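## Task

Take the cardboard box from the supply shelving's third shelf (shelves counted upward, the lowest being the first) and set it inside the tote on the cart so that no part sticks out past the tote's rim. At the end the tote must still sit in the cart's top tray, nothing else newly placed may be lying on the floor, and the box must stay put without the robot holding it: open the gripper and back the hands away. If the robot topples or is left leaning, the task fails.

## Robot and tools

ROBOT. LinearBot: an omnidirectional wheeled base (strong 7 N m wheel motors) with a column about 1.75 m high. A carriage rides the column over 1.0 m of travel (lift_m) and carries two identical six-joint arms, each ending in a two-finger gripper. The arm bases sit at x 0.27, y +0.33 (left) and -0.33 (right) on the carriage, about 0.57 m + lift_m above the floor; carriage parts extend about 0.15 m below them. A hand reaches up to 0.78 m from its shoulder but only about 0.38 m downward from its arm base. A hand is roughly 0.16 m long and 0.1 m wide (0.14 m when open). Parked arm: joints 1-6 = 0, 0.05, 0.05, 1.45, 0, 0; with both parked the robot is about 0.95 m wide and 0.7 m long. Cameras: carriage_camera, fixed, facing forward and tilted about 20 degrees down; left_wrist_camera and right_wrist_camera look out beyond the fingertips. Loose objects may occasionally get a brief shove from outside.

FRAMES. Base frame: origin on the floor below the base centre, x forward, y left, z up. left_hand and right_hand are reported in it, as the point between the finger pads, with quat_wxyz rotating base axes into hand axes (hand z along the fingers, fingers open along hand y; upright hand with joints 1, 5, 6 at 0 gives (1, 0, 0, 0)). Hand readings drift from truth, more at long reach; a level hand droops 10-17 cm with 1 kg. Odometry frame = base frame at scene start; base_odometry counts wheel rotation only, so slip looks like motion; heading is left-positive, -3.142 to 3.142.

TOOLS.
execute_actions: actions is a list holding one action or none (none just returns state and images). An action may contain base, joints, or both; they start together. base holds exactly one relative move measured from the base's last reported position: translate_m (metres, forward +, -2 to 2), strafe_m (metres, left +, -2 to 2) or rotate_rad (radians, counter-clockwise +, -6.3 to 6.3). joints is a single flat object for both arms, keyed by name, each value an absolute target: lift_m in metres 0 to 1; left_/right_joint1_rad -2.617 to 3.054 (yaw about vertical, 0 ahead, + left); joint2_rad 0 to 3.141 (shoulder: 0 upper arm level pointing back, 1.57 vertical, 3.14 level pointing forward); joint3_rad 0 to 3.141 (elbow, 0 folded, 3.14 straight); joint4_rad -1.57 to 1.57 (wrist pitch, + lifts fingertips); joint5_rad -1.57 to 1.57 (wrist yaw, + swings fingertips to the right, opposite to joint 1); joint6_rad -2.094 to 2.094 (roll about the fingers, + clockwise viewed from the forearm); gripper_m 0 to 0.093 metres of pad gap. Done tolerances: lift 0.004, joints 1-3 0.02/0.055/0.055, joint4 0.04, joints 5-6 0.02, gripper 0.004. Arm speed up to 1.8 rad/s (joints 1-3), 2.7 rad/s (4-6); lift 0.3 m/s; one action lasts at most 15 s. Joints left out may keep pushing toward older targets. Unknown keys or out-of-range numbers reject the whole call. cameras: list of carriage_camera, left_wrist_camera, right_wrist_camera or all; omitted/null/all gives every camera, [] gives none; the pictures line gives image order. If a result reports a stop, the remaining execute_actions, wait and finished_scene calls of that same reply are skipped.
wait: seconds 0 to 10; commands nothing, returns state and images.
zoom_image: camera plus region [x0, y0, x1, y1] in pixels of that camera's latest full image, origin top-left, at most 504 by 504.
read_manual: section "licences" only; returns licence text, moves nothing.
finished_scene: scene (1 or 2); irreversible; reports success. Only call it once the box sits in the tote unaided.

RESULT LINES. base_status/joint_status: done (base: wheels rotated the commanded amount, slip included; tiny moves can stop short yet say done), off_target (resting away from target, may still push; a gripper holding an object usually shows this), contact_stop or time_out (target dropped, holds current spot), not_followed with a "joint command not followed" line (a self-collision check blocked that arm's joints; the gripper still moves; the blocked targets may be retried later), limit_stop_at_motor_heat (resend target). on_its_own covers uncommanded motion; "held at" is a target, not a position. motor_effort: percent of max, + toward higher joint values, peak in brackets; readings carry sizeable fixed and random errors. Rising lift effort means load; lift effort dropping as the lift lowers means a hand rests on something. drive_wheels clearly above its free-move level at rest means the base is pressing on something. ARM HIT means an arm struck the robot hard. Motor temperatures list each arm's joints in joint_positions order.

CAUTIONS. Contact stops come late or not at all, and arms/grippers have none: a blocked arm keeps pushing and snaps to target once free. After a blocked drive, reverse about 0.2 m (or undo the turn), repeat if still pressed. Don't back the column into a table edge. The robot can tip over permanently, especially with carriage high, arms extended, load carried, pulling, or abrupt stops; only images reveal leaning. Never let arms strike or press each other; to untangle, move the blocked arm away first, the other in a later action. Heat: 75 °C warns, 90 °C halts that arm 10 s, 100 °C drops it; outstretched arms heat quickly even empty. Avoid drops, slams and hard pushes.

CAMERAS. Calibration uses OpenCV pinhole+radial models with T_world_to_cam mapping base-frame points into the camera frame. carriage_camera: 504x504, fovy_deg 90.799, pos_world about [0.187504, -0.00476447, 1.25711] at the start. Wrist cameras: 504x504, fovy_deg 70.019 (left) and 57.156 (right); their poses follow the arm joints and carry larger errors.

Each tool is called after "Call:" by a JSON object that holds its "method" and its "body", one argument or row to a line.

## Session

I'll start by looking at the current state and cameras.

Call:
{"method": "execute_actions", "body": {
  "actions": []
}}

Scene clock: 0.00 s.
Motor temperatures (°C, as the motors report them): left_arm=[18 20 18 21 21 18] | right_arm=[21 21 19 19 19 20]
base_odometry: x=+0.000 y=+0.000 heading=+0.000 (m, m, rad; odometry frame)
base_status: not commanded
joint_positions: lift_m=+0.299 left_joint1_rad=+0.000 left_joint2_rad=+0.050 left_joint3_rad=+0.033 left_joint4_rad=+1.452 left_joint5_rad=-0.026 left_joint6_rad=-0.011 left_gripper_m=+0.095 right_joint1_rad=+0.003 right_joint2_rad=+0.047 right_joint3_rad=+0.045 right_joint4_rad=+1.423 right_joint5_rad=-0.027 right_joint6_rad=-0.029 right_gripper_m=+0.094
joint_status: not commanded
motor_effort: lift_m=+31 drive_wheels=+3 (%)
left_hand: x=+0.3100 y=+0.3465 z=+1.2684 quat_wxyz=(+0.998, -0.013, +0.068, -0.005) (m; base frame)
right_hand: x=+0.3122 y=-0.3373 z=+1.2709 quat_wxyz=(+0.997, -0.015, +0.074, -0.012) (m; base frame)
pictures: carriage_camera, left_wrist_camera, right_wrist_camera
Images, in order (width x height): carriage_camera 504x504, left_wrist_camera 504x504, right_wrist_camera 504x504.

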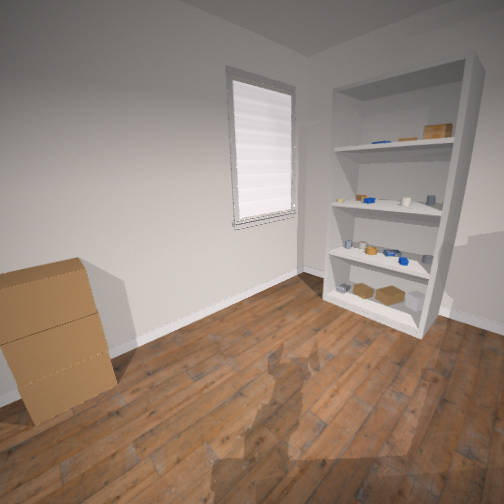

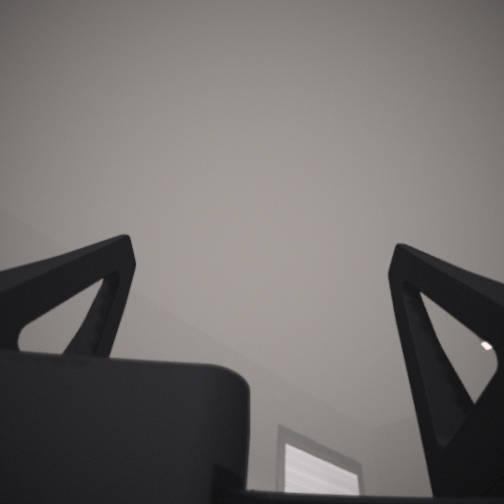

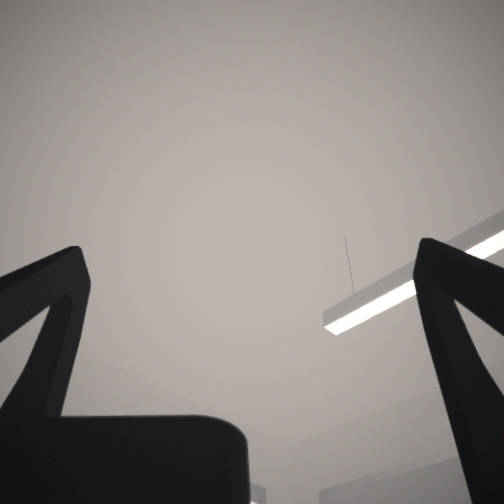

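Call:
{"method": "zoom_image", "body": {
  "camera": "carriage_camera",
  "region": [310, 50, 500, 350]
}}

Call:
{"method": "zoom_image", "body": {
  "camera": "carriage_camera",
  "region": [325, 180, 455, 225]
}}

Region (310, 50, 500, 350) of carriage_camera's 504x504 image, scaled by 1.680, with more detail than that image has; it fills the left 319 columns of this view, and the rest is white.

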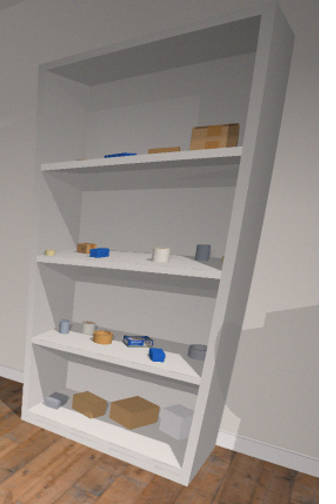

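Region (325, 180, 455, 225) of carriage_camera's 504x504 image, scaled by 3.877, with more detail than that image has; it fills the top 174 rows of this view, and the rest is white.

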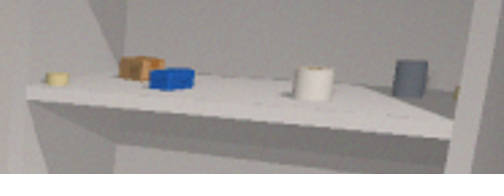

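Call:
{"method": "execute_actions", "body": {
  "actions": [
    {"joints": {"left_joint4_rad": 0.0, "left_joint5_rad": -1.5, "right_joint4_rad": 0.0, "right_joint5_rad": 1.5, "left_joint1_rad": 0.25, "right_joint1_rad": -0.25}}
  ],
  "cameras": ["left_wrist_camera", "right_wrist_camera"]
}}

Scene clock: 46.33 s.
Motor temperatures (°C, as the motors report them): left_arm=[18 21 21 21 21 18] | right_arm=[21 22 23 20 19 20]
base_odometry: x=+0.000 y=+0.000 heading=+0.000 (m, m, rad; odometry frame)
base_status: not commanded
joint_positions: lift_m=+0.299 left_joint1_rad=+0.244 left_joint2_rad=+0.050 left_joint3_rad=+0.033 left_joint4_rad=+0.005 left_joint5_rad=-1.493 left_joint6_rad=-0.011 left_gripper_m=+0.095 right_joint1_rad=-0.244 right_joint2_rad=+0.047 right_joint3_rad=+0.045 right_joint4_rad=-0.002 right_joint5_rad=+1.493 right_joint6_rad=-0.029 right_gripper_m=+0.094
joint_status: all done
motor_effort: lift_m=+31(31) drive_wheels=+1(2) (%)
left_hand: x=+0.3199 y=+0.5301 z=+1.0238 quat_wxyz=(+0.456, -0.540, +0.457, +0.540) (m; base frame)
right_hand: x=+0.3190 y=-0.5299 z=+1.0275 quat_wxyz=(+0.448, +0.532, +0.466, -0.547) (m; base frame)
pictures: left_wrist_camera, right_wrist_camera
camera_calibration (this result's frames):
left_wrist_camera: T_world_to_cam=[[0.975209, 0.221285, -0.00119078, -0.422767], [0.127462, -0.566111, -0.814415, 1.09846], [-0.180892, 0.794073, -0.580281, 0.355873], [0, 0, 0, 1]] pos_world=[0.336648, 0.432816, 1.10061]
right_wrist_camera: T_world_to_cam=[[-0.982373, 0.185998, 0.01864, 0.390049], [0.0941029, 0.578233, -0.810426, 1.11636], [-0.161516, -0.794387, -0.585544, 0.359009], [0, 0, 0, 1]] pos_world=[0.336107, -0.432873, 1.10767]
Images, in order (width x height): left_wrist_camera 504x504, right_wrist_camera 504x504.

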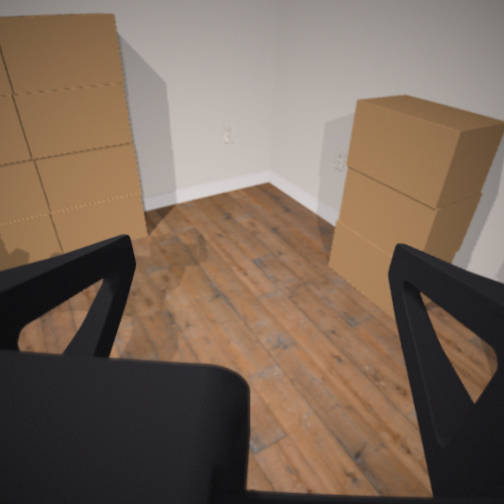

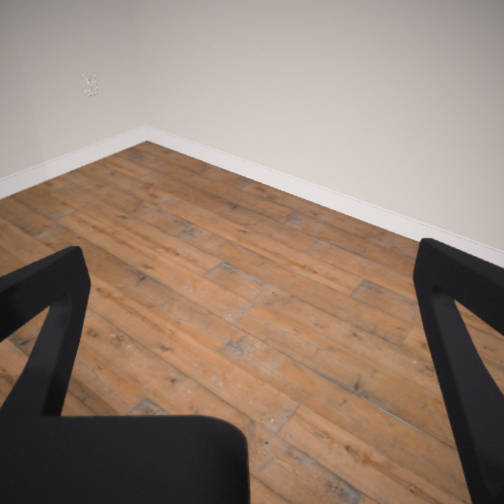

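Call:
{"method": "execute_actions", "body": {
  "actions": [
    {"base": {"rotate_rad": -0.85}}
  ]
}}

Scene clock: 55.60 s.
Motor temperatures (°C, as the motors report them): left_arm=[18 21 22 22 21 18] | right_arm=[21 22 24 21 19 20]
base_odometry: x=+0.000 y=+0.000 heading=-0.849 (m, m, rad; odometry frame)
base_status: done
joint_positions: lift_m=+0.299 left_joint1_rad=+0.244 left_joint2_rad=+0.050 left_joint3_rad=+0.033 left_joint4_rad=+0.005 left_joint5_rad=-1.493 left_joint6_rad=-0.011 left_gripper_m=+0.095 right_joint1_rad=-0.244 right_joint2_rad=+0.047 right_joint3_rad=+0.045 right_joint4_rad=-0.002 right_joint5_rad=+1.493 right_joint6_rad=-0.029 right_gripper_m=+0.094
joint_status: not commanded
motor_effort: lift_m=+31(31) drive_wheels=+18(39) (%)
left_hand: x=+0.3198 y=+0.5301 z=+1.0238 quat_wxyz=(+0.456, -0.540, +0.457, +0.540) (m; base frame)
right_hand: x=+0.3189 y=-0.5298 z=+1.0275 quat_wxyz=(+0.448, +0.532, +0.465, -0.547) (m; base frame)
pictures: carriage_camera, left_wrist_camera, right_wrist_camera
camera_calibration (this result's frames):
left_wrist_camera: T_world_to_cam=[[0.975039, 0.222029, -0.00119097, -0.422976], [0.127892, -0.566006, -0.814421, 1.09828], [-0.181499, 0.79394, -0.580274, 0.356125], [0, 0, 0, 1]] pos_world=[0.336594, 0.432806, 1.10061]
right_wrist_camera: T_world_to_cam=[[-0.982302, 0.186373, 0.0186401, 0.390159], [0.0943232, 0.578196, -0.810427, 1.11627], [-0.16182, -0.794326, -0.585543, 0.359135], [0, 0, 0, 1]] pos_world=[0.336079, -0.432868, 1.10767]
Images, in order (width x height): carriage_camera 504x504, left_wrist_camera 504x504, right_wrist_camera 504x504.

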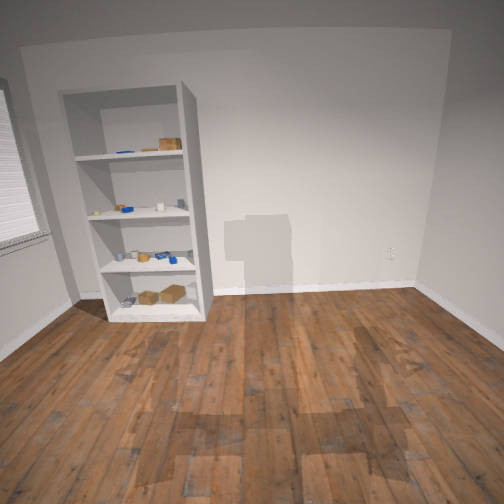

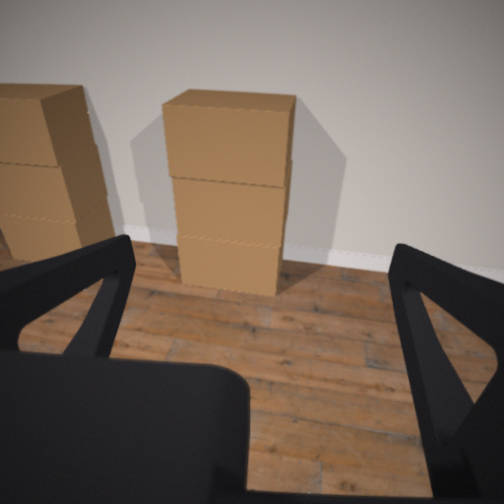

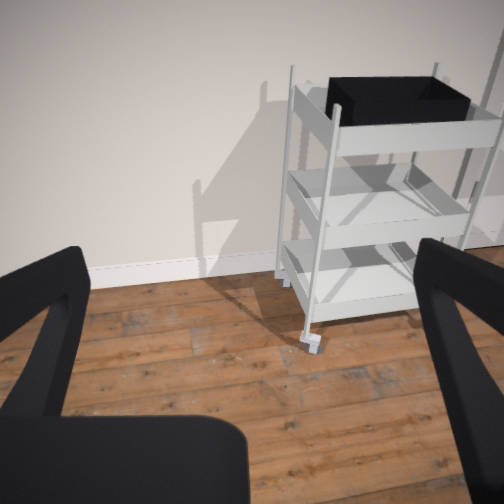

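Call:
{"method": "zoom_image", "body": {
  "camera": "right_wrist_camera",
  "region": [270, 40, 504, 200]
}}

Call:
{"method": "zoom_image", "body": {
  "camera": "carriage_camera",
  "region": [70, 180, 210, 330]
}}

Region (270, 40, 504, 200) of right_wrist_camera's 504x504 image, scaled by 2.154, with more detail than that image has; it fills the top 345 rows of this view, and the rest is white.

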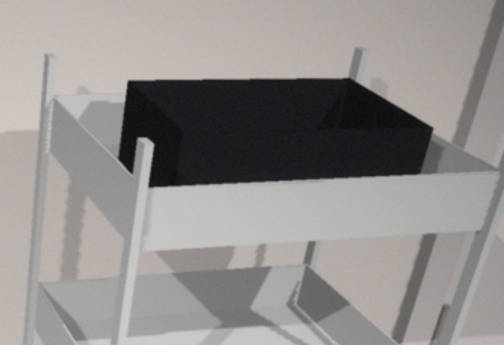

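Region (70, 180, 210, 330) of carriage_camera's 504x504 image, scaled by 3.360, with more detail than that image has; it fills the left 470 columns of this view, and the rest is white.

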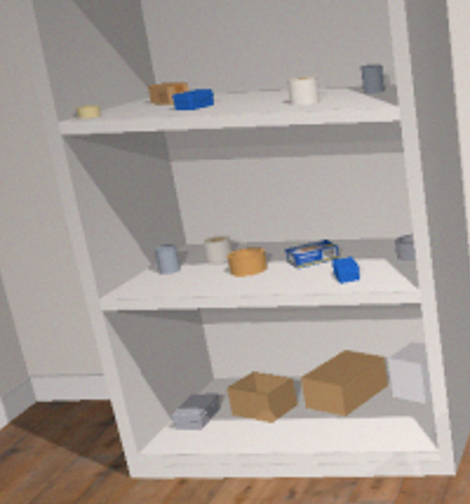

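Call:
{"method": "execute_actions", "body": {
  "actions": [
    {"base": {"translate_m": 1.25}, "joints": {"left_joint1_rad": 0.0, "left_joint4_rad": 0.3, "left_joint5_rad": 0.0, "right_joint1_rad": 0.0, "right_joint4_rad": 1.45, "right_joint5_rad": 0.0, "lift_m": 0.38}}
  ],
  "cameras": []
}}

Call:
{"method": "execute_actions", "body": {
  "actions": [
    {"base": {"strafe_m": 0.9}}
  ],
  "cameras": ["carriage_camera", "left_wrist_camera"]
}}

Scene clock: 136.13 s.
Motor temperatures (°C, as the motors report them): left_arm=[18 21 26 26 21 18] | right_arm=[21 22 28 23 19 20]
base_odometry: x=+0.823 y=-0.941 heading=-0.851 (m, m, rad; odometry frame)
base_status: done
joint_positions: lift_m=+0.380 left_joint1_rad=+0.006 left_joint2_rad=+0.050 left_joint3_rad=+0.033 left_joint4_rad=+0.304 left_joint5_rad=-0.007 left_joint6_rad=-0.011 left_gripper_m=+0.095 right_joint1_rad=-0.005 right_joint2_rad=+0.047 right_joint3_rad=+0.045 right_joint4_rad=+1.451 right_joint5_rad=+0.007 right_joint6_rad=-0.029 right_gripper_m=+0.095
joint_status: all done
motor_effort: lift_m=+36(42) drive_wheels=-16(42) (%)
left_hand: x=+0.5125 y=+0.3447 z=+1.1745 quat_wxyz=(+0.801, -0.008, +0.599, +0.000) (m; base frame)
right_hand: x=+0.3053 y=-0.3435 z=+1.3521 quat_wxyz=(+0.998, +0.003, +0.060, -0.017) (m; base frame)
pictures: none
No camera images: the call's "cameras" was empty. Leave "cameras" out to get every camera's image.

Scene clock: 140.30 s.
Motor temperatures (°C, as the motors report them): left_arm=[18 21 26 27 21 18] | right_arm=[21 22 28 23 19 20]
base_odometry: x=+1.501 y=-0.349 heading=-0.852 (m, m, rad; odometry frame)
base_status: done
joint_positions: lift_m=+0.380 left_joint1_rad=+0.006 left_joint2_rad=+0.050 left_joint3_rad=+0.033 left_joint4_rad=+0.301 left_joint5_rad=-0.004 left_joint6_rad=-0.011 left_gripper_m=+0.095 right_joint1_rad=-0.005 right_joint2_rad=+0.047 right_joint3_rad=+0.045 right_joint4_rad=+1.452 right_joint5_rad=+0.006 right_joint6_rad=-0.029 right_gripper_m=+0.095
joint_status: not commanded
motor_effort: lift_m=+36(36) drive_wheels=-4(24) (%)
left_hand: x=+0.5126 y=+0.3442 z=+1.1739 quat_wxyz=(+0.800, -0.007, +0.600, -0.001) (m; base frame)
right_hand: x=+0.3052 y=-0.3433 z=+1.3521 quat_wxyz=(+0.998, +0.002, +0.060, -0.017) (m; base frame)
pictures: carriage_camera, left_wrist_camera
camera_calibration (this result's frames):
carriage_camera: T_world_to_cam=[[0.0116188, -0.99967, -0.0228907, 0.0236699], [-0.305209, 0.0182543, -0.95211, 1.33056], [0.952215, 0.0180488, -0.304896, 0.229276], [0, 0, 0, 1]] pos_world=[0.187504, -0.00476447, 1.33729]
left_wrist_camera: T_world_to_cam=[[0.0613855, -0.99773, 0.0276899, 0.284786], [-0.326663, -0.046297, -0.944006, 1.29699], [0.943145, 0.048903, -0.328764, 0.0104792], [0, 0, 0, 1]] pos_world=[0.396314, 0.343674, 1.21993]
Images, in order (width x height): carriage_camera 504x504, left_wrist_camera 504x504.

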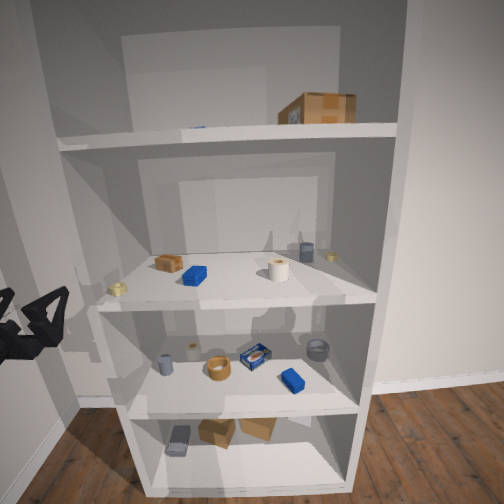

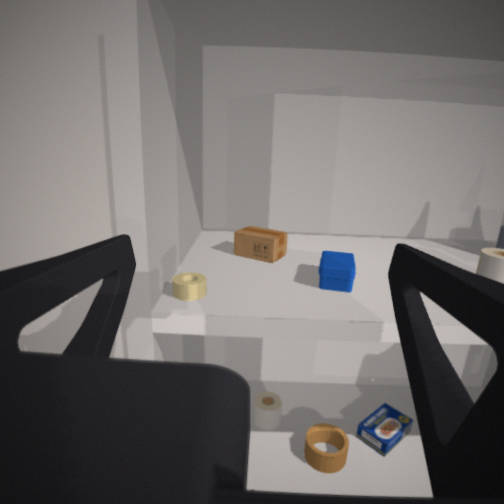

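Call:
{"method": "zoom_image", "body": {
  "camera": "left_wrist_camera",
  "region": [140, 200, 380, 340]
}}

Call:
{"method": "zoom_image", "body": {
  "camera": "carriage_camera",
  "region": [85, 235, 235, 320]
}}

Region (140, 200, 380, 340) of left_wrist_camera's 504x504 image, scaled by 2.100, with more detail than that image has; it fills the top 294 rows of this view, and the rest is white.

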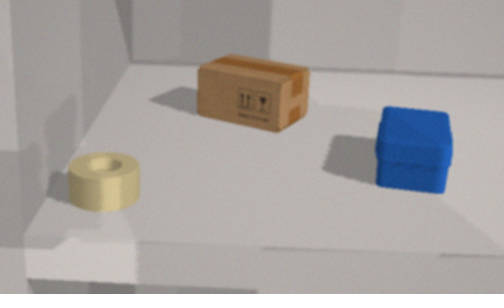

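Region (85, 235, 235, 320) of carriage_camera's 504x504 image, scaled by 3.360, with more detail than that image has; it fills the top 286 rows of this view, and the rest is white.

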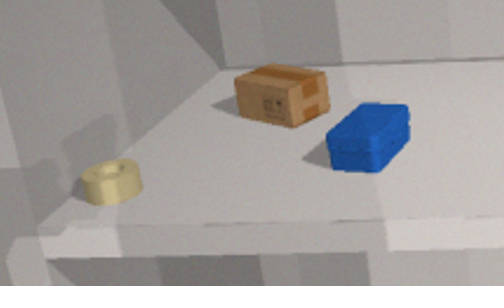

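Call:
{"method": "execute_actions", "body": {
  "actions": [
    {"joints": {"lift_m": 0.455, "left_joint1_rad": 0.05, "left_joint2_rad": 2.49, "left_joint3_rad": 2.39, "left_joint4_rad": -1.47, "left_joint5_rad": 0.0, "left_joint6_rad": -1.08, "left_gripper_m": 0.093}}
  ],
  "cameras": ["carriage_camera", "left_wrist_camera"]
}}

Scene clock: 262.53 s.
Motor temperatures (°C, as the motors report them): left_arm=[18 21 30 32 21 18] | right_arm=[21 23 27 21 19 20]
base_odometry: x=+1.501 y=-0.349 heading=-0.852 (m, m, rad; odometry frame)
base_status: not commanded
joint_positions: lift_m=+0.455 left_joint1_rad=+0.044 left_joint2_rad=+2.486 left_joint3_rad=+2.374 left_joint4_rad=-1.459 left_joint5_rad=-0.003 left_joint6_rad=-1.071 left_gripper_m=+0.093 right_joint1_rad=-0.005 right_joint2_rad=+0.047 right_joint3_rad=+0.045 right_joint4_rad=+1.451 right_joint5_rad=+0.005 right_joint6_rad=-0.029 right_gripper_m=+0.095
joint_status: all done
motor_effort: lift_m=+36(43) drive_wheels=-4(4) (%)
left_hand: x=+0.7530 y=+0.3639 z=+1.0582 quat_wxyz=(+0.000, -0.529, +0.848, +0.002) (m; base frame)
right_hand: x=+0.3054 y=-0.3431 z=+1.4270 quat_wxyz=(+0.998, +0.002, +0.061, -0.017) (m; base frame)
pictures: carriage_camera, left_wrist_camera
camera_calibration (this result's frames):
carriage_camera: T_world_to_cam=[[0.0116188, -0.99967, -0.0228907, 0.0253868], [-0.305209, 0.0182543, -0.95211, 1.40197], [0.952215, 0.0180488, -0.304896, 0.252144], [0, 0, 0, 1]] pos_world=[0.187504, -0.00476447, 1.41229]
left_wrist_camera: T_world_to_cam=[[0.896958, -0.438095, -0.05949, -0.44775], [-0.327418, -0.748641, 0.576485, -0.0856122], [-0.297092, -0.497605, -0.814939, 1.392], [0, 0, 0, 1]] pos_world=[0.787134, 0.432418, 1.15712]
Images, in order (width x height): carriage_camera 504x504, left_wrist_camera 504x504.

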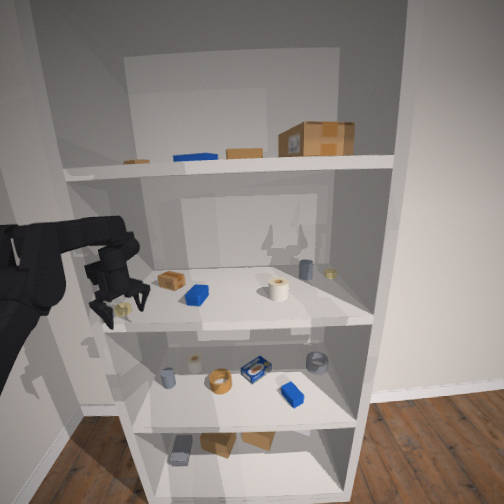

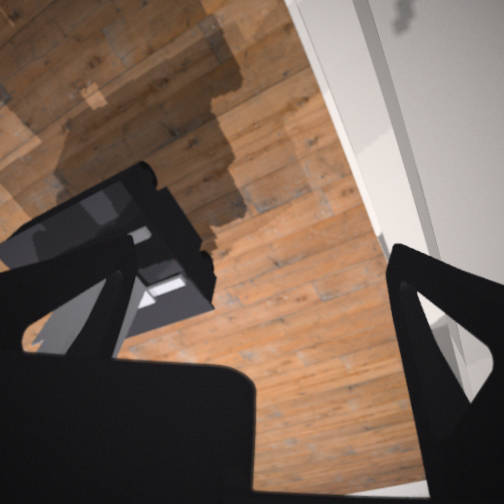

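Call:
{"method": "execute_actions", "body": {
  "actions": [
    {"base": {"translate_m": 0.40}, "joints": {"left_joint1_rad": 0.015}}
  ],
  "cameras": ["carriage_camera", "left_wrist_camera"]
}}

Scene clock: 282.43 s.
Motor temperatures (°C, as the motors report them): left_arm=[18 31 30 30 21 18] | right_arm=[21 23 28 20 19 20]
base_odometry: x=+1.765 y=-0.649 heading=-0.850 (m, m, rad; odometry frame)
base_status: done
joint_positions: lift_m=+0.455 left_joint1_rad=+0.016 left_joint2_rad=+2.486 left_joint3_rad=+2.374 left_joint4_rad=-1.466 left_joint5_rad=-0.003 left_joint6_rad=-1.071 left_gripper_m=+0.093 right_joint1_rad=-0.005 right_joint2_rad=+0.047 right_joint3_rad=+0.045 right_joint4_rad=+1.450 right_joint5_rad=+0.005 right_joint6_rad=-0.029 right_gripper_m=+0.095
joint_status: all done
motor_effort: lift_m=+36(36) drive_wheels=-14(25) (%)
left_hand: x=+0.7517 y=+0.3502 z=+1.0582 quat_wxyz=(-0.003, -0.517, +0.856, +0.004) (m; base frame)
right_hand: x=+0.3056 y=-0.3431 z=+1.4270 quat_wxyz=(+0.998, +0.002, +0.061, -0.017) (m; base frame)
pictures: carriage_camera, left_wrist_camera
camera_calibration (this result's frames):
carriage_camera: T_world_to_cam=[[0.0116188, -0.99967, -0.0228907, 0.0253868], [-0.305209, 0.0182543, -0.95211, 1.40197], [0.952215, 0.0180488, -0.304896, 0.252144], [0, 0, 0, 1]] pos_world=[0.187504, -0.00476447, 1.41229]
left_wrist_camera: T_world_to_cam=[[0.883605, -0.463581, -0.0658425, -0.426866], [-0.344513, -0.738902, 0.579081, -0.0896481], [-0.317102, -0.488995, -0.812607, 1.39433], [0, 0, 0, 1]] pos_world=[0.788442, 0.417693, 1.15685]
Images, in order (width x height): carriage_camera 504x504, left_wrist_camera 504x504.

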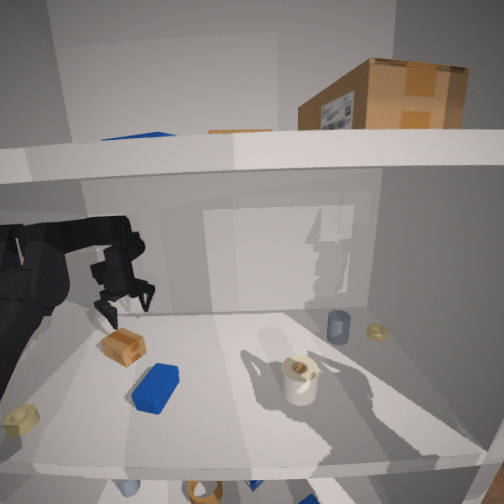

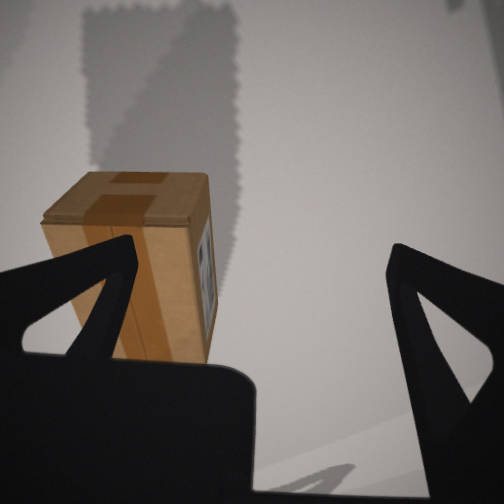

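Call:
{"method": "execute_actions", "body": {
  "actions": [
    {"base": {"translate_m": -0.08}, "joints": {"left_joint1_rad": -0.015, "left_joint6_rad": -1.11}}
  ],
  "cameras": ["carriage_camera", "left_wrist_camera"]
}}

Scene clock: 318.83 s.
Motor temperatures (°C, as the motors report them): left_arm=[18 40 31 28 21 18] | right_arm=[21 23 28 20 19 20]
base_odometry: x=+1.712 y=-0.589 heading=-0.851 (m, m, rad; odometry frame)
base_status: done
joint_positions: lift_m=+0.455 left_joint1_rad=-0.015 left_joint2_rad=+2.486 left_joint3_rad=+2.374 left_joint4_rad=-1.468 left_joint5_rad=-0.003 left_joint6_rad=-1.101 left_gripper_m=+0.093 right_joint1_rad=-0.005 right_joint2_rad=+0.047 right_joint3_rad=+0.045 right_joint4_rad=+1.450 right_joint5_rad=+0.004 right_joint6_rad=-0.029 right_gripper_m=+0.095
joint_status: all done
motor_effort: lift_m=+36(36) drive_wheels=-13(21) (%)
left_hand: x=+0.7514 y=+0.3356 z=+1.0582 quat_wxyz=(-0.003, -0.517, +0.856, +0.004) (m; base frame)
right_hand: x=+0.3056 y=-0.3430 z=+1.4270 quat_wxyz=(+0.998, +0.001, +0.061, -0.017) (m; base frame)
pictures: carriage_camera, left_wrist_camera
camera_calibration (this result's frames):
carriage_camera: T_world_to_cam=[[0.0116188, -0.99967, -0.0228907, 0.0253868], [-0.305209, 0.0182543, -0.95211, 1.40197], [0.952215, 0.0180488, -0.304896, 0.252144], [0, 0, 0, 1]] pos_world=[0.187504, -0.00476447, 1.41229]
left_wrist_camera: T_world_to_cam=[[0.883181, -0.464239, -0.0668858, -0.431748], [-0.344473, -0.73879, 0.579248, -0.100745], [-0.318324, -0.48854, -0.812403, 1.38768], [0, 0, 0, 1]] pos_world=[0.78834, 0.403073, 1.15683]
Images, in order (width x height): carriage_camera 504x504, left_wrist_camera 504x504.

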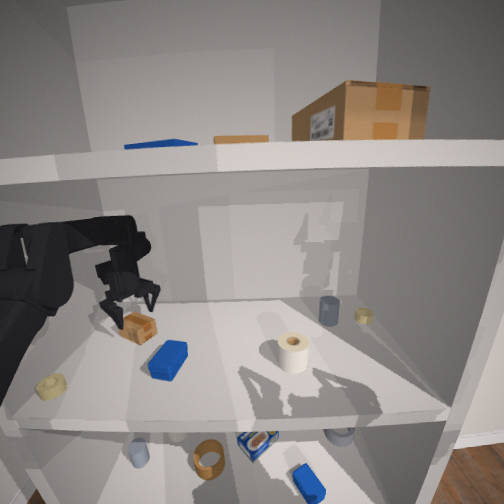

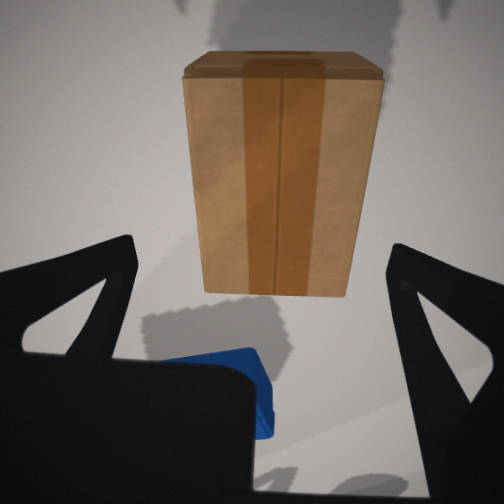

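Call:
{"method": "execute_actions", "body": {
  "actions": [
    {"base": {"translate_m": 0.008}, "joints": {"lift_m": 0.442}}
  ],
  "cameras": ["left_wrist_camera"]
}}

Scene clock: 346.43 s.
Motor temperatures (°C, as the motors report them): left_arm=[18 44 31 28 21 18] | right_arm=[21 23 28 20 19 20]
base_odometry: x=+1.717 y=-0.595 heading=-0.850 (m, m, rad; odometry frame)
base_status: done
joint_positions: lift_m=+0.442 left_joint1_rad=-0.014 left_joint2_rad=+2.489 left_joint3_rad=+2.380 left_joint4_rad=-1.469 left_joint5_rad=-0.003 left_joint6_rad=-1.101 left_gripper_m=+0.093 right_joint1_rad=-0.005 right_joint2_rad=+0.047 right_joint3_rad=+0.046 right_joint4_rad=+1.449 right_joint5_rad=+0.004 right_joint6_rad=-0.029 right_gripper_m=+0.095
joint_status: all done
motor_effort: lift_m=+27(27) drive_wheels=+14(26) (%)
left_hand: x=+0.7524 y=+0.3358 z=+1.0461 quat_wxyz=(-0.002, -0.517, +0.856, +0.003) (m; base frame)
right_hand: x=+0.3055 y=-0.3429 z=+1.4150 quat_wxyz=(+0.998, +0.001, +0.061, -0.017) (m; base frame)
pictures: left_wrist_camera
camera_calibration (this result's frames):
left_wrist_camera: T_world_to_cam=[[0.883509, -0.463904, -0.0648486, -0.435804], [-0.345516, -0.738902, 0.578483, -0.0916587], [-0.316278, -0.488688, -0.813113, 1.37748], [0, 0, 0, 1]] pos_world=[0.789032, 0.403259, 1.14481]
Images, in order (width x height): left_wrist_camera 504x504.

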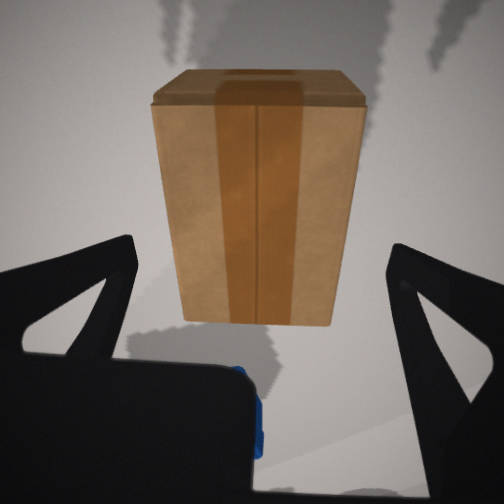

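Call:
{"method": "execute_actions", "body": {
  "actions": [
    {"joints": {"lift_m": 0.396}}
  ],
  "cameras": ["carriage_camera", "left_wrist_camera"]
}}

Scene clock: 359.73 s.
Motor temperatures (°C, as the motors report them): left_arm=[18 45 31 27 21 18] | right_arm=[21 23 28 20 19 20]
base_odometry: x=+1.717 y=-0.595 heading=-0.850 (m, m, rad; odometry frame)
base_status: not commanded
joint_positions: lift_m=+0.396 left_joint1_rad=-0.015 left_joint2_rad=+2.490 left_joint3_rad=+2.382 left_joint4_rad=-1.470 left_joint5_rad=-0.003 left_joint6_rad=-1.102 left_gripper_m=+0.093 right_joint1_rad=-0.005 right_joint2_rad=+0.047 right_joint3_rad=+0.046 right_joint4_rad=+1.450 right_joint5_rad=+0.003 right_joint6_rad=-0.029 right_gripper_m=+0.095
joint_status: all done
motor_effort: lift_m=+25(26) drive_wheels=+14(15) (%)
left_hand: x=+0.7524 y=+0.3356 z=+1.0004 quat_wxyz=(-0.002, -0.517, +0.856, +0.003) (m; base frame)
right_hand: x=+0.3054 y=-0.3429 z=+1.3691 quat_wxyz=(+0.998, +0.001, +0.061, -0.017) (m; base frame)
pictures: carriage_camera, left_wrist_camera
camera_calibration (this result's frames):
carriage_camera: T_world_to_cam=[[0.0116188, -0.99967, -0.0228907, 0.0240535], [-0.305209, 0.0182543, -0.95211, 1.34651], [0.952215, 0.0180488, -0.304896, 0.234385], [0, 0, 0, 1]] pos_world=[0.187504, -0.00476447, 1.35404]
left_wrist_camera: T_world_to_cam=[[0.883862, -0.46323, -0.0648488, -0.439406], [-0.344954, -0.73917, 0.578476, -0.0656588], [-0.315901, -0.488923, -0.813118, 1.34005], [0, 0, 0, 1]] pos_world=[0.789049, 0.403102, 1.09911]
Images, in order (width x height): carriage_camera 504x504, left_wrist_camera 504x504.

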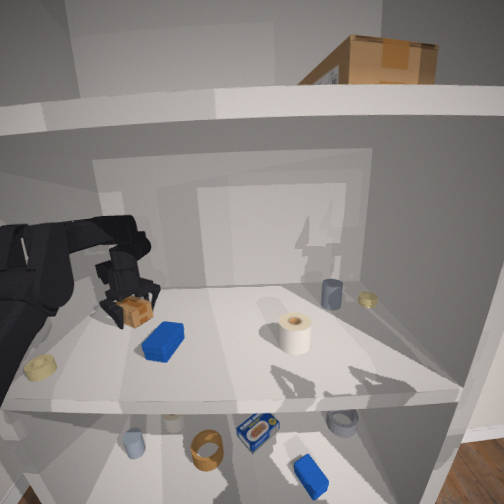

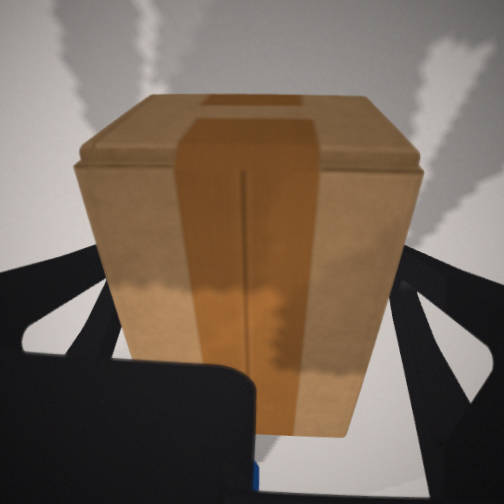

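The fingers straddle the box. Closing the gripper.

Call:
{"method": "execute_actions", "body": {
  "actions": [
    {"joints": {"left_gripper_m": 0.05}}
  ],
  "cameras": ["left_wrist_camera"]
}}

Scene clock: 363.00 s.
Motor temperatures (°C, as the motors report them): left_arm=[18 46 31 27 21 18] | right_arm=[21 23 28 20 19 20]
base_odometry: x=+1.717 y=-0.595 heading=-0.850 (m, m, rad; odometry frame)
base_status: not commanded
joint_positions: lift_m=+0.396 left_joint1_rad=-0.015 left_joint2_rad=+2.490 left_joint3_rad=+2.382 left_joint4_rad=-1.471 left_joint5_rad=-0.003 left_joint6_rad=-1.102 left_gripper_m=+0.060 right_joint1_rad=-0.005 right_joint2_rad=+0.047 right_joint3_rad=+0.046 right_joint4_rad=+1.450 right_joint5_rad=+0.003 right_joint6_rad=-0.029 right_gripper_m=+0.095
joint_status: left_gripper_m off_target (ended at +0.060, target +0.050)
motor_effort: lift_m=+25(25) drive_wheels=+14(14) (%)
left_hand: x=+0.7523 y=+0.3355 z=+1.0004 quat_wxyz=(-0.003, -0.517, +0.856, +0.003) (m; base frame)
right_hand: x=+0.3054 y=-0.3429 z=+1.3691 quat_wxyz=(+0.998, +0.001, +0.061, -0.017) (m; base frame)
pictures: left_wrist_camera
camera_calibration (this result's frames):
left_wrist_camera: T_world_to_cam=[[0.883814, -0.463251, -0.0653566, -0.438716], [-0.344507, -0.738957, 0.579014, -0.0667173], [-0.316525, -0.489225, -0.812694, 1.34011], [0, 0, 0, 1]] pos_world=[0.788936, 0.403076, 1.09905]
Images, in order (width x height): left_wrist_camera 504x504.

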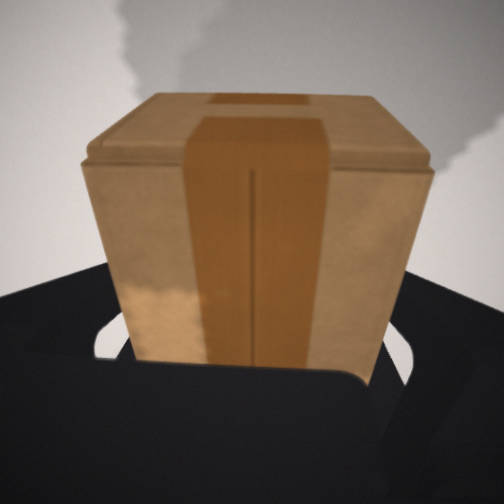

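Call:
{"method": "execute_actions", "body": {
  "actions": [
    {"joints": {"left_gripper_m": 0.035, "lift_m": 0.46}}
  ],
  "cameras": ["carriage_camera", "left_wrist_camera"]
}}

Scene clock: 370.90 s.
Motor temperatures (°C, as the motors report them): left_arm=[18 46 31 27 21 18] | right_arm=[21 23 28 20 19 20]
base_odometry: x=+1.717 y=-0.595 heading=-0.850 (m, m, rad; odometry frame)
base_status: not commanded
joint_positions: lift_m=+0.460 left_joint1_rad=-0.015 left_joint2_rad=+2.491 left_joint3_rad=+2.382 left_joint4_rad=-1.469 left_joint5_rad=-0.003 left_joint6_rad=-1.102 left_gripper_m=+0.060 right_joint1_rad=-0.005 right_joint2_rad=+0.047 right_joint3_rad=+0.046 right_joint4_rad=+1.450 right_joint5_rad=+0.003 right_joint6_rad=-0.029 right_gripper_m=+0.095
joint_status: left_gripper_m off_target (ended at +0.060, target +0.035); the others done
motor_effort: lift_m=+36(43) drive_wheels=+14(15) (%)
left_hand: x=+0.7527 y=+0.3355 z=+1.0632 quat_wxyz=(-0.002, -0.517, +0.856, +0.003) (m; base frame)
right_hand: x=+0.3053 y=-0.3429 z=+1.4323 quat_wxyz=(+0.998, +0.001, +0.061, -0.017) (m; base frame)
pictures: carriage_camera, left_wrist_camera
camera_calibration (this result's frames):
carriage_camera: T_world_to_cam=[[0.0116188, -0.99967, -0.0228907, 0.0255009], [-0.305209, 0.0182543, -0.95211, 1.40672], [0.952215, 0.0180488, -0.304896, 0.253664], [0, 0, 0, 1]] pos_world=[0.187504, -0.00476447, 1.41728]
left_wrist_camera: T_world_to_cam=[[0.883888, -0.463252, -0.0643374, -0.436128], [-0.34517, -0.738947, 0.578632, -0.102081], [-0.315595, -0.489239, -0.813047, 1.39102], [0, 0, 0, 1]] pos_world=[0.789252, 0.403071, 1.16197]
Images, in order (width x height): carriage_camera 504x504, left_wrist_camera 504x504.

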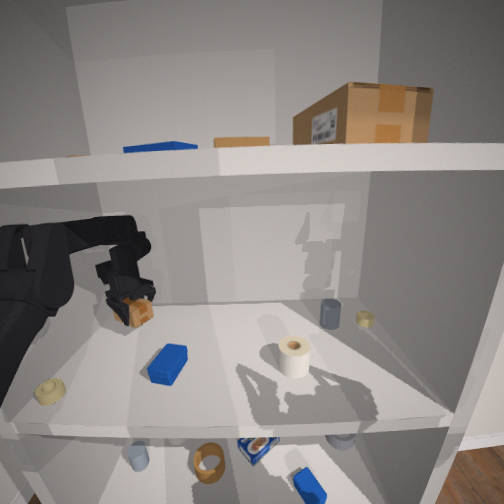

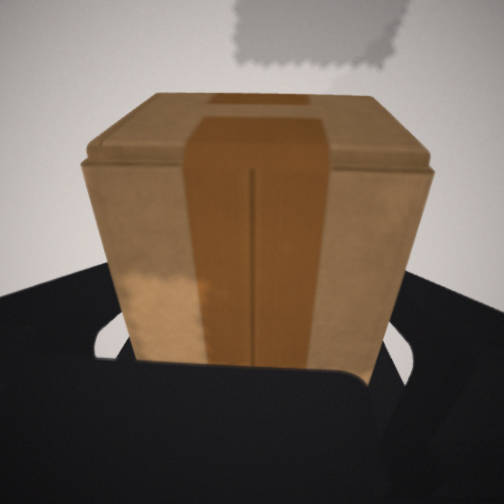

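Call:
{"method": "execute_actions", "body": {
  "actions": [
    {"base": {"translate_m": -0.5}}
  ],
  "cameras": ["carriage_camera"]
}}

Scene clock: 438.80 s.
Motor temperatures (°C, as the motors report them): left_arm=[18 51 31 26 21 18] | right_arm=[21 24 29 20 19 20]
base_odometry: x=+1.388 y=-0.219 heading=-0.850 (m, m, rad; odometry frame)
base_status: done
joint_positions: lift_m=+0.460 left_joint1_rad=-0.016 left_joint2_rad=+2.491 left_joint3_rad=+2.382 left_joint4_rad=-1.470 left_joint5_rad=-0.003 left_joint6_rad=-1.102 left_gripper_m=+0.060 right_joint1_rad=-0.005 right_joint2_rad=+0.047 right_joint3_rad=+0.046 right_joint4_rad=+1.450 right_joint5_rad=+0.003 right_joint6_rad=-0.029 right_gripper_m=+0.095
joint_status: not commanded
motor_effort: lift_m=+36(36) drive_wheels=-1(24) (%)
left_hand: x=+0.7524 y=+0.3352 z=+1.0632 quat_wxyz=(-0.003, -0.517, +0.856, +0.003) (m; base frame)
right_hand: x=+0.3052 y=-0.3429 z=+1.4323 quat_wxyz=(+0.998, +0.001, +0.060, -0.017) (m; base frame)
pictures: carriage_camera
camera_calibration (this result's frames):
carriage_camera: T_world_to_cam=[[0.0116188, -0.99967, -0.0228907, 0.0255009], [-0.305209, 0.0182543, -0.95211, 1.40672], [0.952215, 0.0180488, -0.304896, 0.253664], [0, 0, 0, 1]] pos_world=[0.187504, -0.00476447, 1.41728]
Images, in order (width x height): carriage_camera 504x504.

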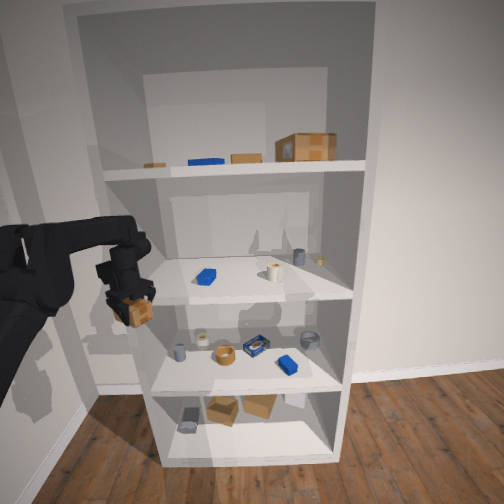

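Call:
{"method": "execute_actions", "body": {
  "actions": [
    {"base": {"rotate_rad": -2.21}, "joints": {"lift_m": 0.30}}
  ],
  "cameras": ["carriage_camera"]
}}

Scene clock: 449.23 s.
Motor temperatures (°C, as the motors report them): left_arm=[18 52 32 26 21 18] | right_arm=[21 24 29 20 19 20]
base_odometry: x=+1.388 y=-0.219 heading=-3.059 (m, m, rad; odometry frame)
base_status: done
joint_positions: lift_m=+0.300 left_joint1_rad=-0.016 left_joint2_rad=+2.496 left_joint3_rad=+2.382 left_joint4_rad=-1.460 left_joint5_rad=-0.003 left_joint6_rad=-1.102 left_gripper_m=+0.060 right_joint1_rad=-0.005 right_joint2_rad=+0.047 right_joint3_rad=+0.046 right_joint4_rad=+1.447 right_joint5_rad=+0.003 right_joint6_rad=-0.029 right_gripper_m=+0.095
joint_status: all done
motor_effort: lift_m=+27(27) drive_wheels=+19(37) (%)
left_hand: x=+0.7547 y=+0.3351 z=+0.9013 quat_wxyz=(+0.000, -0.517, +0.856, +0.002) (m; base frame)
right_hand: x=+0.3060 y=-0.3427 z=+1.2729 quat_wxyz=(+0.998, +0.001, +0.062, -0.017) (m; base frame)
pictures: carriage_camera
camera_calibration (this result's frames):
carriage_camera: T_world_to_cam=[[0.0116188, -0.99967, -0.0228907, 0.021854], [-0.305209, 0.0182543, -0.95211, 1.25503], [0.952215, 0.0180488, -0.304896, 0.205089], [0, 0, 0, 1]] pos_world=[0.187504, -0.00476447, 1.25796]
Images, in order (width x height): carriage_camera 504x504.

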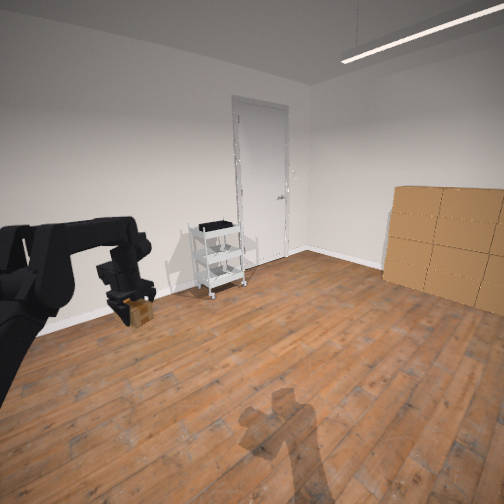

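Call:
{"method": "zoom_image", "body": {
  "camera": "carriage_camera",
  "region": [175, 205, 265, 305]
}}

Region (175, 205, 265, 305) of carriage_camera's 504x504 image, scaled by 5.040, with more detail than that image has; it fills the left 454 columns of this view, and the rest is white.

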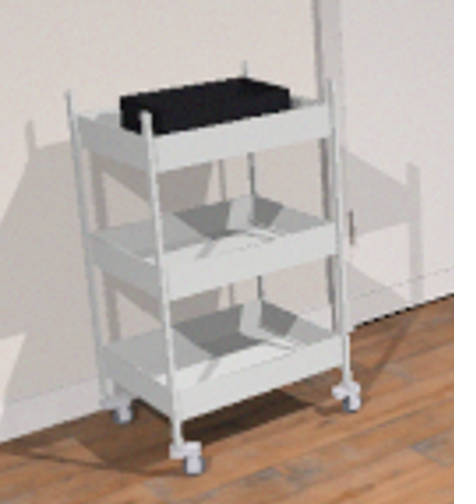

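Call:
{"method": "execute_actions", "body": {
  "actions": [
    {"base": {"translate_m": 1.9}, "joints": {"left_joint1_rad": 0.18, "left_joint6_rad": 1.11}}
  ],
  "cameras": ["carriage_camera", "left_wrist_camera"]
}}

Scene clock: 493.43 s.
Motor temperatures (°C, as the motors report them): left_arm=[18 56 32 25 21 18] | right_arm=[21 24 29 20 19 20]
base_odometry: x=-0.506 y=-0.370 heading=-3.061 (m, m, rad; odometry frame)
base_status: done
joint_positions: lift_m=+0.300 left_joint1_rad=+0.179 left_joint2_rad=+2.496 left_joint3_rad=+2.382 left_joint4_rad=-1.468 left_joint5_rad=-0.005 left_joint6_rad=+1.101 left_gripper_m=+0.060 right_joint1_rad=-0.005 right_joint2_rad=+0.047 right_joint3_rad=+0.046 right_joint4_rad=+1.449 right_joint5_rad=+0.003 right_joint6_rad=-0.029 right_gripper_m=+0.095
joint_status: all done
motor_effort: lift_m=+27(27) drive_wheels=-18(43) (%)
left_hand: x=+0.7450 y=+0.4283 z=+0.9013 quat_wxyz=(-0.006, +0.445, +0.896, -0.001) (m; base frame)
right_hand: x=+0.3055 y=-0.3427 z=+1.2730 quat_wxyz=(+0.998, +0.001, +0.061, -0.017) (m; base frame)
pictures: carriage_camera, left_wrist_camera
camera_calibration (this result's frames):
carriage_camera: T_world_to_cam=[[0.0116188, -0.99967, -0.0228907, 0.021854], [-0.305209, 0.0182543, -0.95211, 1.25503], [0.952215, 0.0180488, -0.304896, 0.205089], [0, 0, 0, 1]] pos_world=[0.187504, -0.00476447, 1.25796]
left_wrist_camera: T_world_to_cam=[[-0.795867, -0.603441, -0.0495537, 0.901329], [-0.51227, 0.627469, 0.586397, -0.410242], [-0.322762, 0.492079, -0.808507, 0.883252], [0, 0, 0, 1]] pos_world=[0.792263, 0.366683, 0.999343]
Images, in order (width x height): carriage_camera 504x504, left_wrist_camera 504x504.

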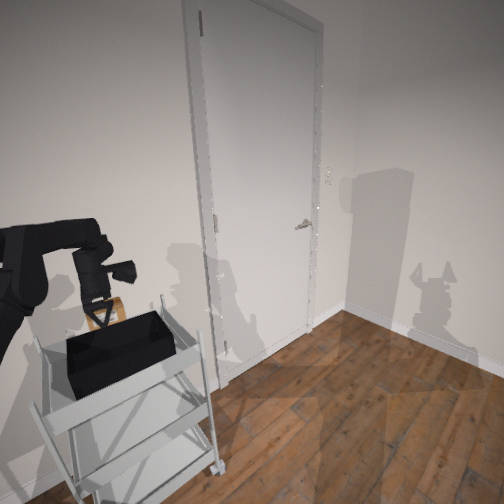

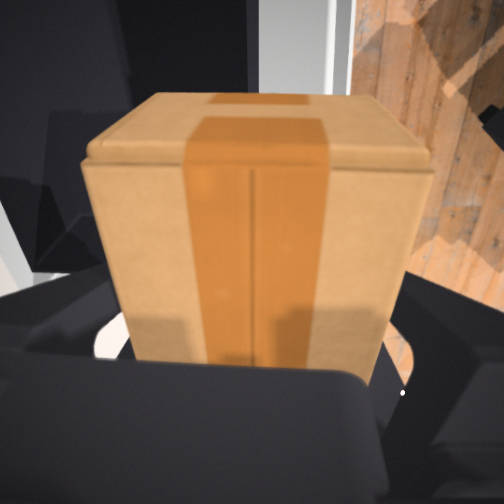

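Call:
{"method": "zoom_image", "body": {
  "camera": "carriage_camera",
  "region": [20, 280, 230, 440]
}}

Region (20, 280, 230, 440) of carriage_camera's 504x504 image, scaled by 2.400, with more detail than that image has; it fills the top 384 rows of this view, and the rest is white.

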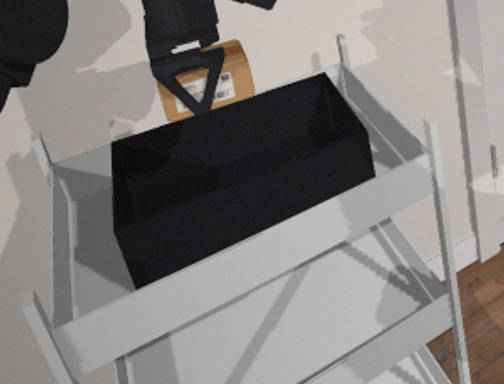

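Call:
{"method": "execute_actions", "body": {
  "actions": [
    {"base": {"translate_m": 0.11}, "joints": {"left_joint1_rad": 0.27, "left_joint6_rad": 1.17, "lift_m": 0.27}}
  ],
  "cameras": ["carriage_camera", "left_wrist_camera"]
}}

Scene clock: 539.20 s.
Motor temperatures (°C, as the motors report them): left_arm=[18 59 32 25 21 18] | right_arm=[21 24 29 20 19 20]
base_odometry: x=-0.616 y=-0.378 heading=-3.063 (m, m, rad; odometry frame)
base_status: done
joint_positions: lift_m=+0.270 left_joint1_rad=+0.274 left_joint2_rad=+2.501 left_joint3_rad=+2.382 left_joint4_rad=-1.469 left_joint5_rad=-0.003 left_joint6_rad=+1.161 left_gripper_m=+0.060 right_joint1_rad=-0.005 right_joint2_rad=+0.047 right_joint3_rad=+0.046 right_joint4_rad=+1.450 right_joint5_rad=+0.002 right_joint6_rad=-0.029 right_gripper_m=+0.095
joint_status: all done
motor_effort: lift_m=+26(27) drive_wheels=+18(33) (%)
left_hand: x=+0.7342 y=+0.4720 z=+0.8692 quat_wxyz=(-0.008, +0.429, +0.903, -0.004) (m; base frame)
right_hand: x=+0.3053 y=-0.3427 z=+1.2430 quat_wxyz=(+0.998, +0.000, +0.061, -0.017) (m; base frame)
pictures: carriage_camera, left_wrist_camera
camera_calibration (this result's frames):
carriage_camera: T_world_to_cam=[[0.0116188, -0.99967, -0.0228907, 0.0211676], [-0.305209, 0.0182543, -0.95211, 1.22648], [0.952215, 0.0180488, -0.304896, 0.195946], [0, 0, 0, 1]] pos_world=[0.187504, -0.00476447, 1.22797]
left_wrist_camera: T_world_to_cam=[[-0.774684, -0.630897, -0.0428114, 0.909043], [-0.530476, 0.611541, 0.587038, -0.404019], [-0.34418, 0.477479, -0.808427, 0.854897], [0, 0, 0, 1]] pos_world=[0.784137, 0.412391, 0.967213]
Images, in order (width x height): carriage_camera 504x504, left_wrist_camera 504x504.

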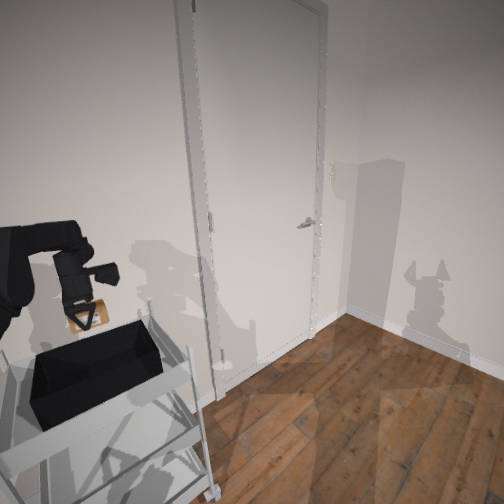

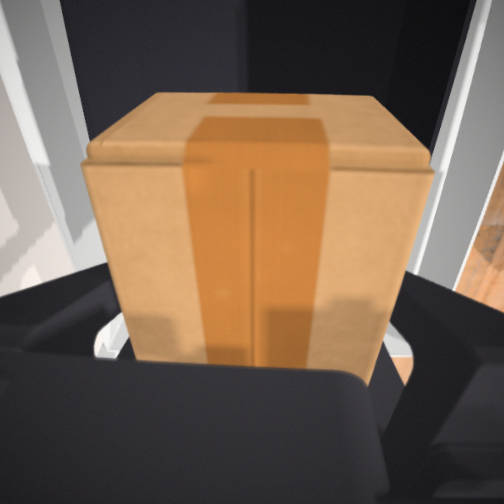

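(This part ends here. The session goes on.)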